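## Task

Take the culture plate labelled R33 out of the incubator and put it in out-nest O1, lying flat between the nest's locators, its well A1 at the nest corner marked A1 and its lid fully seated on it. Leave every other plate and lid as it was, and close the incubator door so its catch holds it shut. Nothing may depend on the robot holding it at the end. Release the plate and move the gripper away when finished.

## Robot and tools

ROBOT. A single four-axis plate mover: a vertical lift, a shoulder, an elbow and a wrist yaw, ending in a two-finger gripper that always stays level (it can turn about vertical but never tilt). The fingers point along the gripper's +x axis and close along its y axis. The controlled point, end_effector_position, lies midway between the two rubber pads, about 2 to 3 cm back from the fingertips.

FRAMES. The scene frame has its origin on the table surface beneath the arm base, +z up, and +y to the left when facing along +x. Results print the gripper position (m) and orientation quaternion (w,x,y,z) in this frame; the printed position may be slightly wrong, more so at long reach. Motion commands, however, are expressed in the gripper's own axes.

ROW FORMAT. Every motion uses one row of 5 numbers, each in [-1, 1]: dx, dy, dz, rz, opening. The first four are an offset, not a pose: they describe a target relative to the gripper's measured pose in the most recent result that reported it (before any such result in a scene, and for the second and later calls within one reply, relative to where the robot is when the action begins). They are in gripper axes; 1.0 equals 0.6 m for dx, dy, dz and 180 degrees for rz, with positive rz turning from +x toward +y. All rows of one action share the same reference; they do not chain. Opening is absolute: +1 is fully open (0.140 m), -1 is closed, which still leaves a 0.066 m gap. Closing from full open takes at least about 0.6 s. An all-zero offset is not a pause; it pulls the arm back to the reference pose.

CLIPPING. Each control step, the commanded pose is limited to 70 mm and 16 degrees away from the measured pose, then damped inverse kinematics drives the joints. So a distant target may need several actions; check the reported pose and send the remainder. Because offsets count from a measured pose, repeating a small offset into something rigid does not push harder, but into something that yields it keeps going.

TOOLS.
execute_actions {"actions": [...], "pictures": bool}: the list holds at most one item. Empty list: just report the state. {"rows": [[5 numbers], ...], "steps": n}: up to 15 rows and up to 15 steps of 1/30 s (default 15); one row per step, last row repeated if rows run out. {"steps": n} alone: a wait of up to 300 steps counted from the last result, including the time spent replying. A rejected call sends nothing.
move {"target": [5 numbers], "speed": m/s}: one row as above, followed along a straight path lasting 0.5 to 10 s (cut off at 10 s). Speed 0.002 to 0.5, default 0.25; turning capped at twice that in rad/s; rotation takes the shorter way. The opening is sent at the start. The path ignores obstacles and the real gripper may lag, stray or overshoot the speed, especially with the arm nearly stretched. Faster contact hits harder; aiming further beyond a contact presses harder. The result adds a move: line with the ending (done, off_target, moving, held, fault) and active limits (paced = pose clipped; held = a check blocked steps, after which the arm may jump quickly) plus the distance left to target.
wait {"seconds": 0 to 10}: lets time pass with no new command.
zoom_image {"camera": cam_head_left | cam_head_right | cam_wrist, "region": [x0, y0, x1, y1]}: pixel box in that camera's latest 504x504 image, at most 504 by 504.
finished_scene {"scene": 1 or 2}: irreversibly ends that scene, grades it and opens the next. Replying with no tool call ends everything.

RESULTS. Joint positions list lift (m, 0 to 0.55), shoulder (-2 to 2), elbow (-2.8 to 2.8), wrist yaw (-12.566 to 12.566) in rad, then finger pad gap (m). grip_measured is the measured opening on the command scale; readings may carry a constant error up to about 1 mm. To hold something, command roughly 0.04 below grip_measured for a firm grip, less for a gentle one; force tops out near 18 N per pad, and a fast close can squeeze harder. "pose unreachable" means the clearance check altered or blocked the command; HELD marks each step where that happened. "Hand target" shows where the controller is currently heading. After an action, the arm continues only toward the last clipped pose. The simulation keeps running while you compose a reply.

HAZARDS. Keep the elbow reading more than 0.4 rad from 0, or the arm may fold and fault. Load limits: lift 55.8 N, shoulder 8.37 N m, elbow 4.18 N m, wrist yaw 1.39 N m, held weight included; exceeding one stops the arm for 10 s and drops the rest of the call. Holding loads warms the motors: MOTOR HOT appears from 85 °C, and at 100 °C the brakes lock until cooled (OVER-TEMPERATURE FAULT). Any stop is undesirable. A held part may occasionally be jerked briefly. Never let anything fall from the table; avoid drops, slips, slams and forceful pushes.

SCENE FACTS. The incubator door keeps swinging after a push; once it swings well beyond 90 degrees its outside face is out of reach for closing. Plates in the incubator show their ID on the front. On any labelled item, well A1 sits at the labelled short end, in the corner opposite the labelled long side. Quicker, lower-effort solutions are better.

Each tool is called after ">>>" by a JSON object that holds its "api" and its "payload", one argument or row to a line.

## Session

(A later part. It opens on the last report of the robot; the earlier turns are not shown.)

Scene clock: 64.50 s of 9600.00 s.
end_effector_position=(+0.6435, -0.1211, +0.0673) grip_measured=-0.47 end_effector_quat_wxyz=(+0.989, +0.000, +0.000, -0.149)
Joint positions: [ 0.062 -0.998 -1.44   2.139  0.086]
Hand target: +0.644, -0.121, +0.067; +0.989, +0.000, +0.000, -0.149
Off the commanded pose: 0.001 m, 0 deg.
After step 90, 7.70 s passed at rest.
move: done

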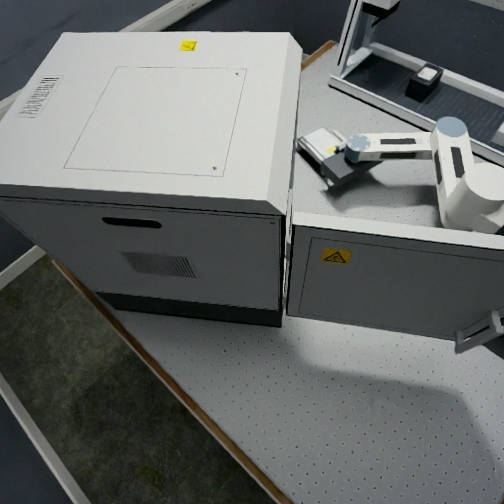

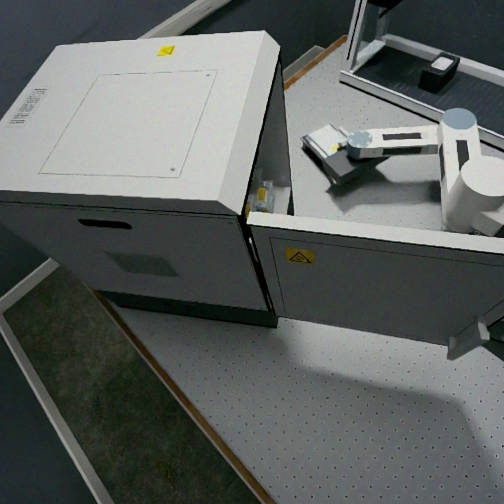

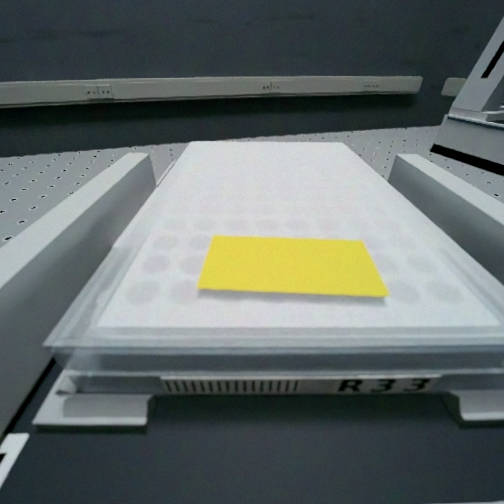

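>>> {"api": "move", "payload": {
  "target": [-0.288,0.268,0.65,0,-1]
}}

>>> {"api": "move", "payload": {
  "target": [-0.717,0.263,0,0.136,-1]
}}

>>> {"api": "move", "payload": {
  "target": [0,0,-0.07,0,-1],
  "speed": 0.05
}}

>>> {"api": "move", "payload": {
  "target": [0.262,-0.287,0,0,-1],
  "speed": 0.05
}}

>>> {"api": "move", "payload": {
  "target": [0.28,-0.09,0,0.148,-1],
  "speed": 0.06
}}

>>> {"api": "move", "payload": {
  "target": [0.064,-0.05,0,0,-1],
  "speed": 0.025
}}

Scene clock: 78.53 s of 9600.00 s.
end_effector_position=(+0.4397, +0.1100, +0.5540) grip_measured=-0.99 end_effector_quat_wxyz=(+0.989, +0.000, +0.000, -0.148)
Joint positions: [ 0.549 -0.14  -0.775  0.617  0.066]
Hand target: +0.440, +0.110, +0.554; +0.989, +0.000, +0.000, -0.149
Off the commanded pose: 0.000 m, 0 deg.
After step 90, 6.57 s passed at rest.
move: done

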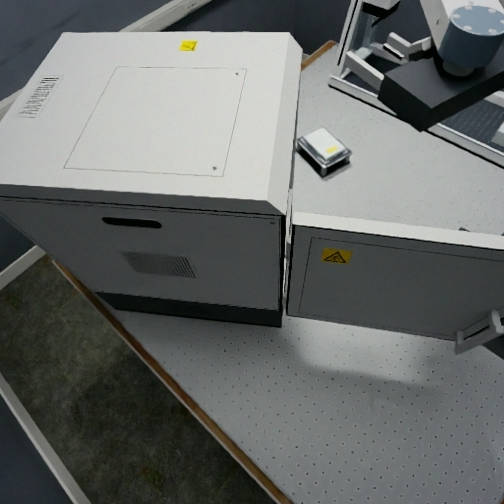

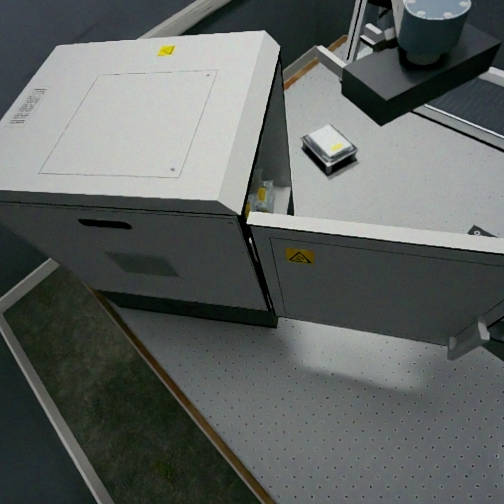

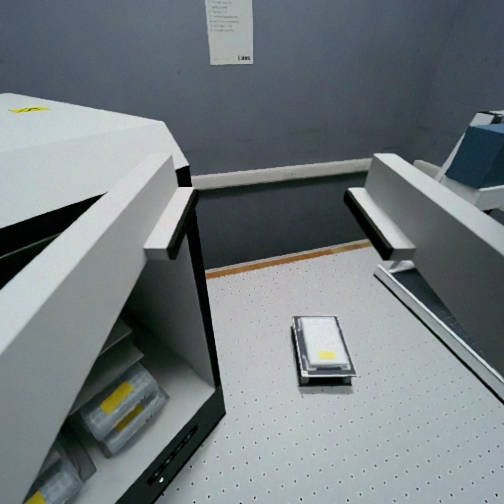

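Scene clock: 80.83 s of 9600.00 s.
end_effector_position=(+0.0750, +0.3873, +0.5540) grip_measured=-0.99 end_effector_quat_wxyz=(+0.998, +0.000, +0.000, +0.065)
Joint positions: [ 0.549  1.629 -2.012  0.513  0.066]
Hand target: +0.075, +0.387, +0.554; +0.998, +0.000, +0.000, +0.065
Off the commanded pose: 0.000 m, 0 deg.
move: done

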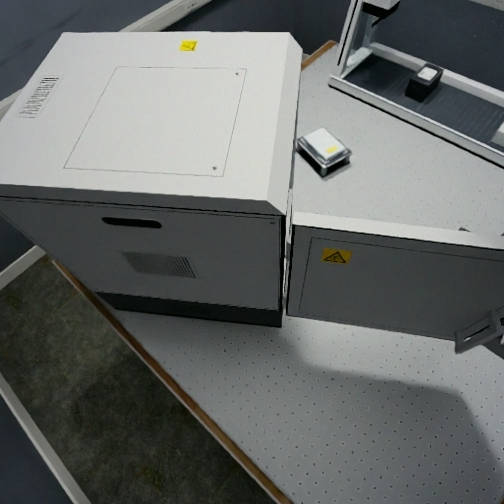

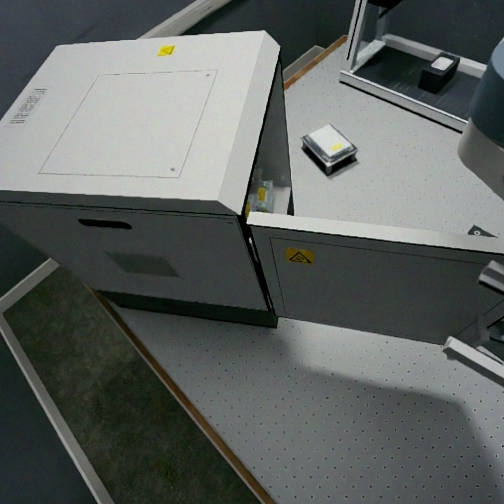

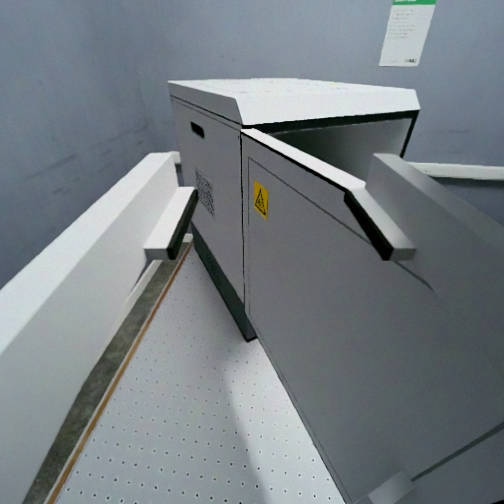

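Scene clock: 81.93 s of 9600.00 s.
end_effector_position=(+0.0750, +0.3873, +0.5120) grip_measured=-0.99 end_effector_quat_wxyz=(+0.998, +0.000, +0.000, +0.065)
Joint positions: [ 0.507  1.629 -2.012  0.513  0.066]
Hand target: +0.075, +0.387, +0.512; +0.998, +0.000, +0.000, +0.065
Off the commanded pose: 0.000 m, 0 deg.
move: done

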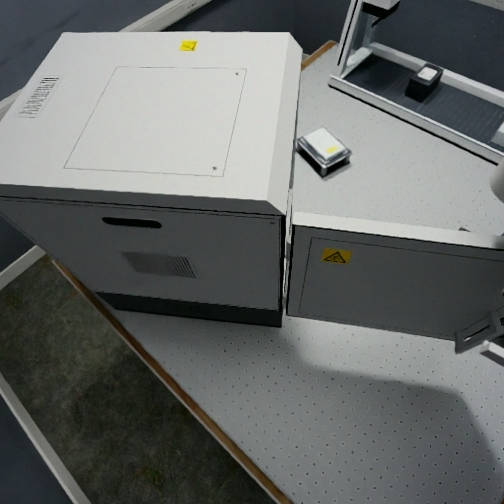

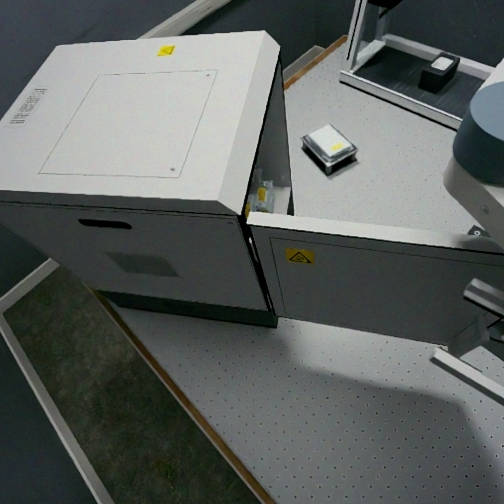

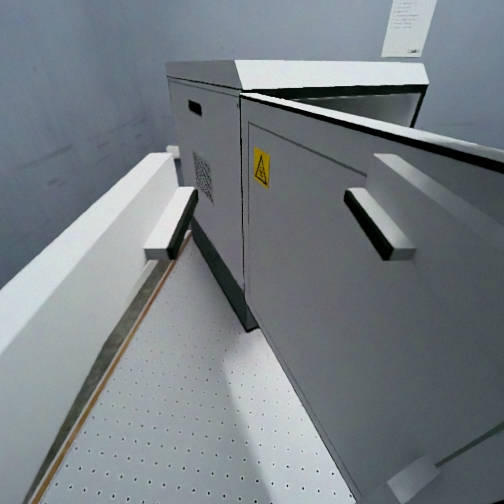

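Scene clock: 86.87 s of 9600.00 s.
end_effector_position=(+0.2530, +0.2367, +0.5120) grip_measured=-0.99 end_effector_quat_wxyz=(+0.998, +0.000, +0.000, +0.065)
Joint positions: [ 0.507  0.876 -0.891  0.144  0.066]
Hand target: +0.253, +0.237, +0.512; +0.998, +0.000, +0.000, +0.065
Off the commanded pose: 0.000 m, 0 deg.
move: done

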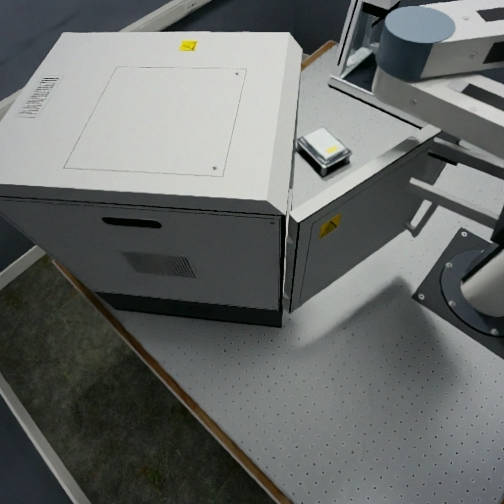

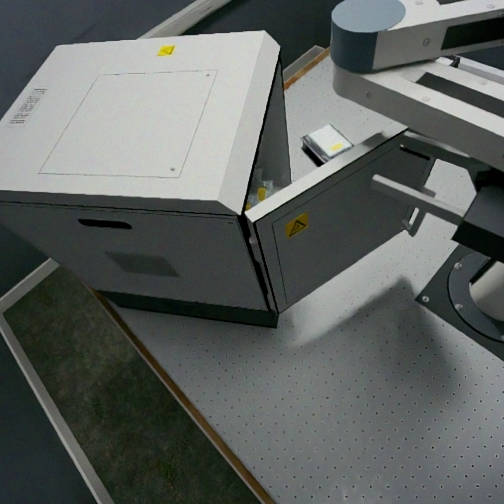

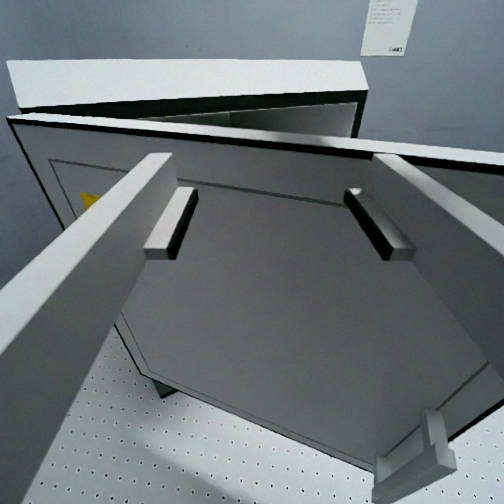

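Scene clock: 91.00 s of 9600.00 s.
end_effector_position=(+0.4265, +0.2047, +0.5120) grip_measured=-0.99 end_effector_quat_wxyz=(+0.956, +0.000, +0.000, +0.293)
Joint positions: [ 0.507 -0.26  -0.713  1.567  0.066]
Hand target: +0.426, +0.205, +0.512; +0.956, +0.000, +0.000, +0.293
Off the commanded pose: 0.000 m, 0 deg.
move: done

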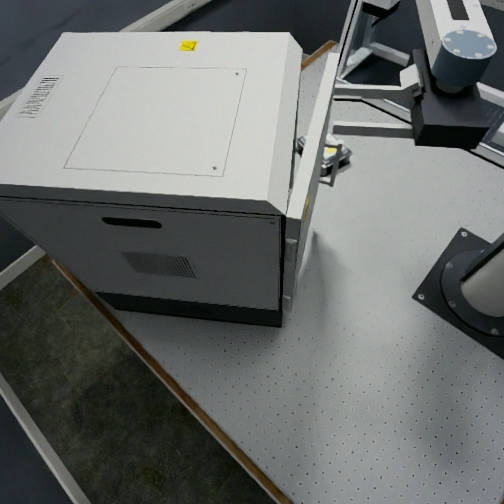

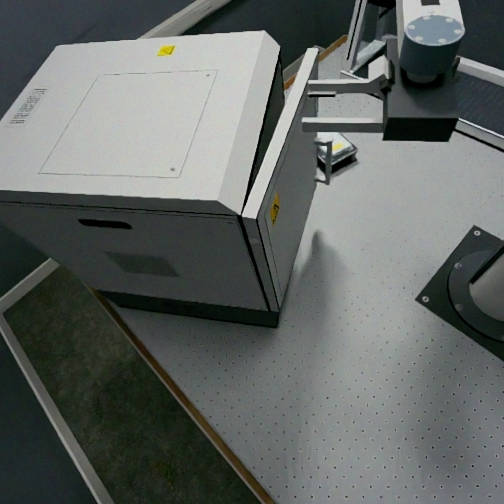

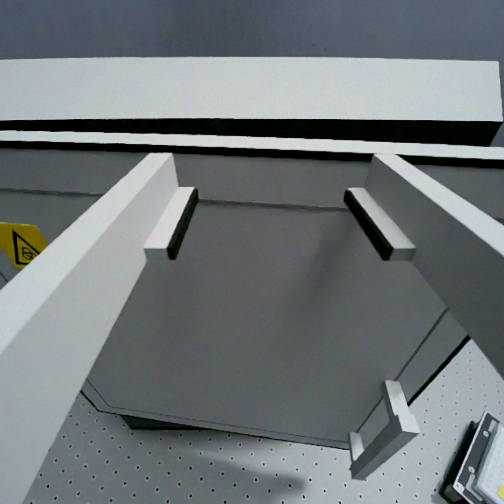

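Scene clock: 93.17 s of 9600.00 s.
end_effector_position=(+0.4749, +0.2013, +0.5120) grip_measured=-0.99 end_effector_quat_wxyz=(+0.956, +0.000, +0.000, +0.293)
Joint positions: [ 0.507 -0.384 -0.866  1.844  0.066]
Hand target: +0.475, +0.201, +0.512; +0.956, +0.000, +0.000, +0.293
Off the commanded pose: 0.000 m, 0 deg.
move: done

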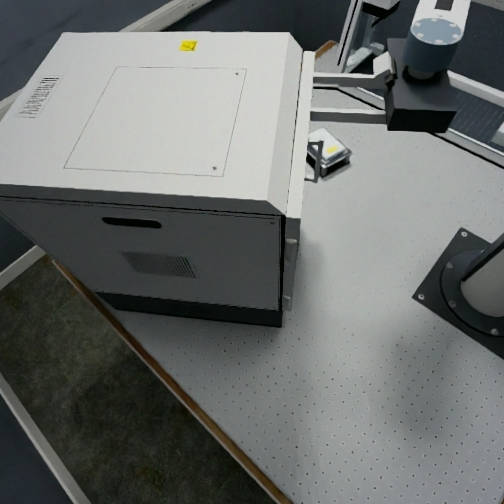

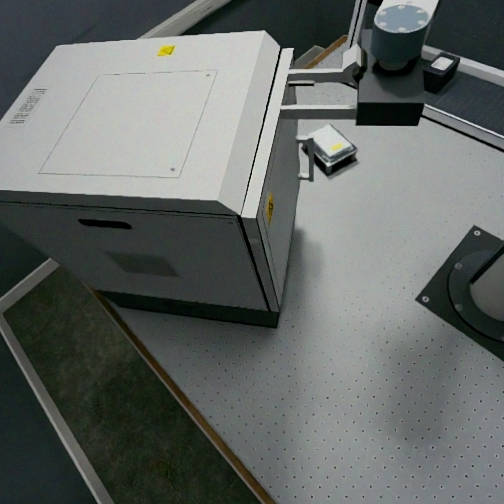

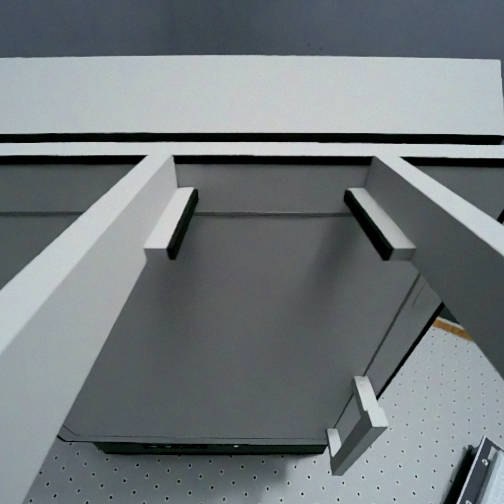

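>>> {"api": "move", "payload": {
  "target": [0.006,0,0,0,-1],
  "speed": 0.01
}}

>>> {"api": "move", "payload": {
  "target": [0.003,0,0,0,-1],
  "speed": 0.01
}}

>>> {"api": "move", "payload": {
  "target": [0.003,0,0,0,-1],
  "speed": 0.01
}}

>>> {"api": "move", "payload": {
  "target": [-0.1,0,0,0,-1]
}}

Scene clock: 101.00 s of 9600.00 s.
end_effector_position=(+0.4775, +0.2033, +0.5120) grip_measured=-0.99 end_effector_quat_wxyz=(+0.956, +0.000, +0.000, +0.293)
Joint positions: [ 0.507 -0.379 -0.88   1.855  0.066]
Hand target: +0.478, +0.203, +0.512; +0.956, +0.000, +0.000, +0.293
Off the commanded pose: 0.000 m, 0 deg.
After step 90, 4.13 s passed at rest.
move: done

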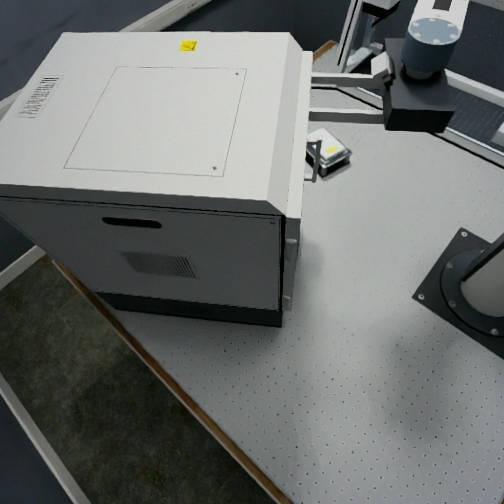

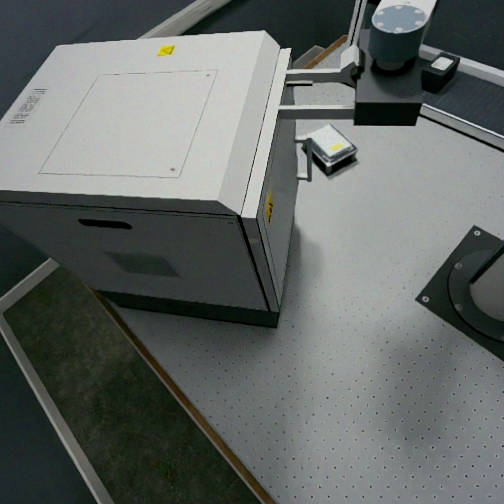

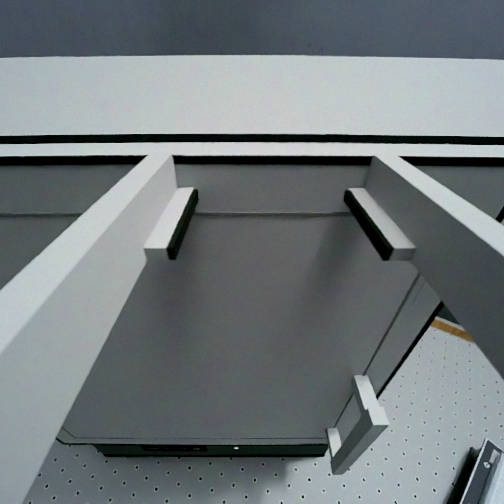

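Scene clock: 101.70 s of 9600.00 s.
end_effector_position=(+0.4772, +0.2041, +0.5120) grip_measured=-0.99 end_effector_quat_wxyz=(+0.955, +0.000, +0.000, +0.295)
Joint positions: [ 0.507 -0.378 -0.881  1.859  0.066]
Hand target: +0.479, +0.204, +0.512; +0.956, +0.000, +0.000, +0.293
Off the commanded pose: 0.002 m, 0 deg.
move: done

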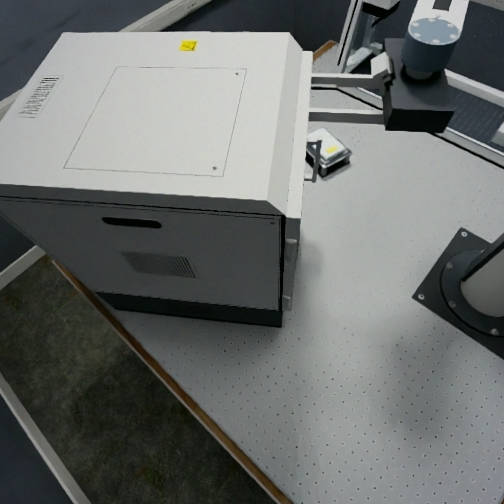

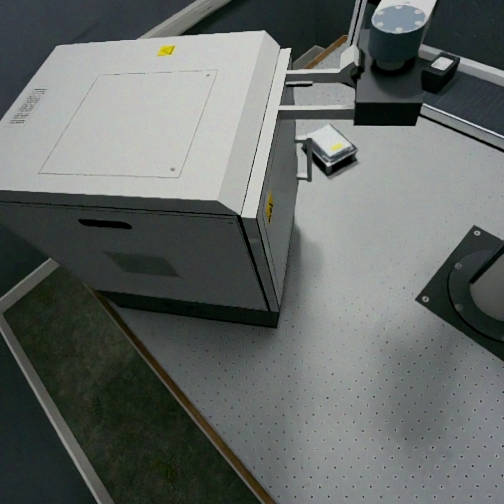

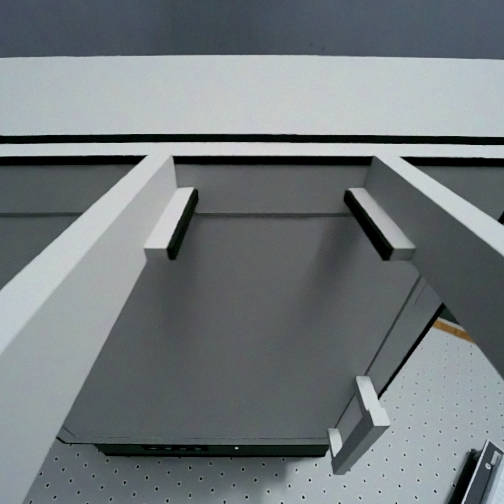

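Scene clock: 102.40 s of 9600.00 s.
end_effector_position=(+0.4772, +0.2043, +0.5120) grip_measured=-0.99 end_effector_quat_wxyz=(+0.955, +0.000, +0.000, +0.296)
Joint positions: [ 0.507 -0.378 -0.881  1.859  0.066]
Hand target: +0.479, +0.205, +0.512; +0.955, +0.000, +0.000, +0.295
Off the commanded pose: 0.002 m, 0 deg.
move: done

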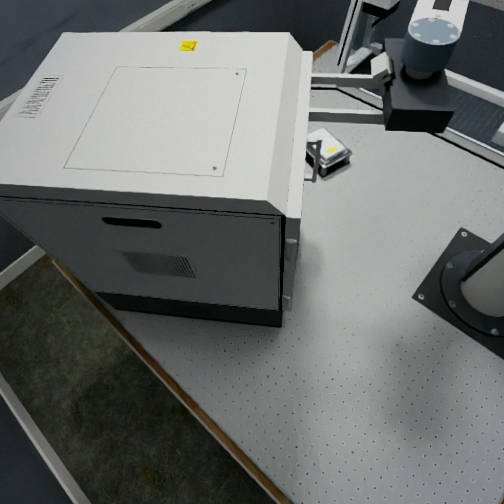

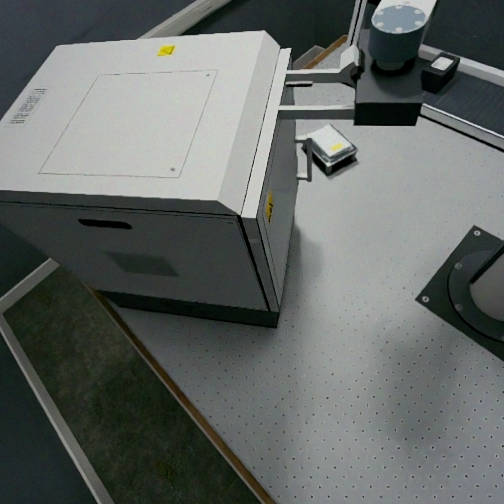

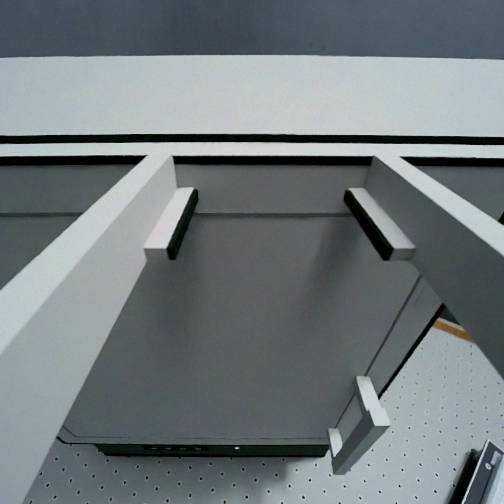

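Scene clock: 103.13 s of 9600.00 s.
end_effector_position=(+0.4276, +0.1704, +0.5120) grip_measured=-0.99 end_effector_quat_wxyz=(+0.955, +0.000, +0.000, +0.296)
Joint positions: [ 0.507 -0.437 -0.626  1.664  0.066]
Hand target: +0.428, +0.170, +0.512; +0.955, +0.000, +0.000, +0.296
Off the commanded pose: 0.000 m, 0 deg.
move: done

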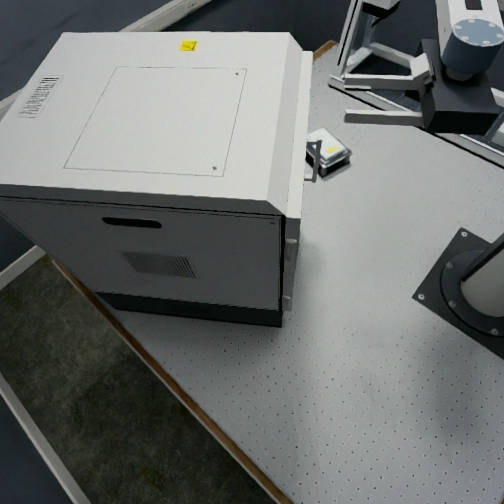

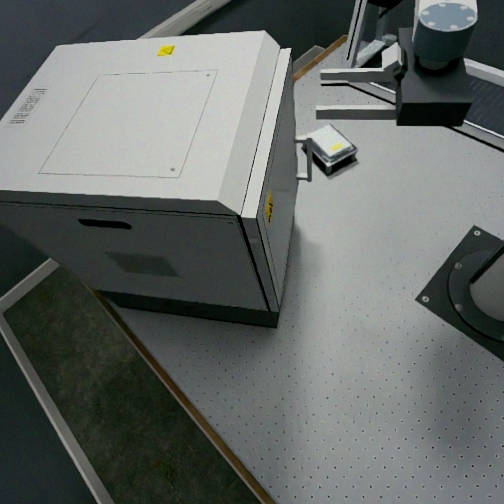

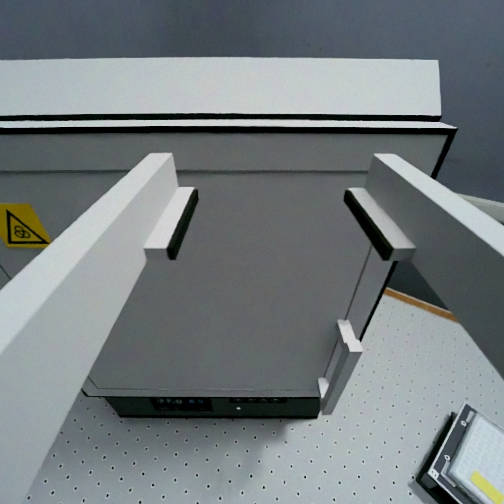

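>>> {"api": "finished_scene", "payload": {
  "scene": 2
}}

The scene is finished: the task was done.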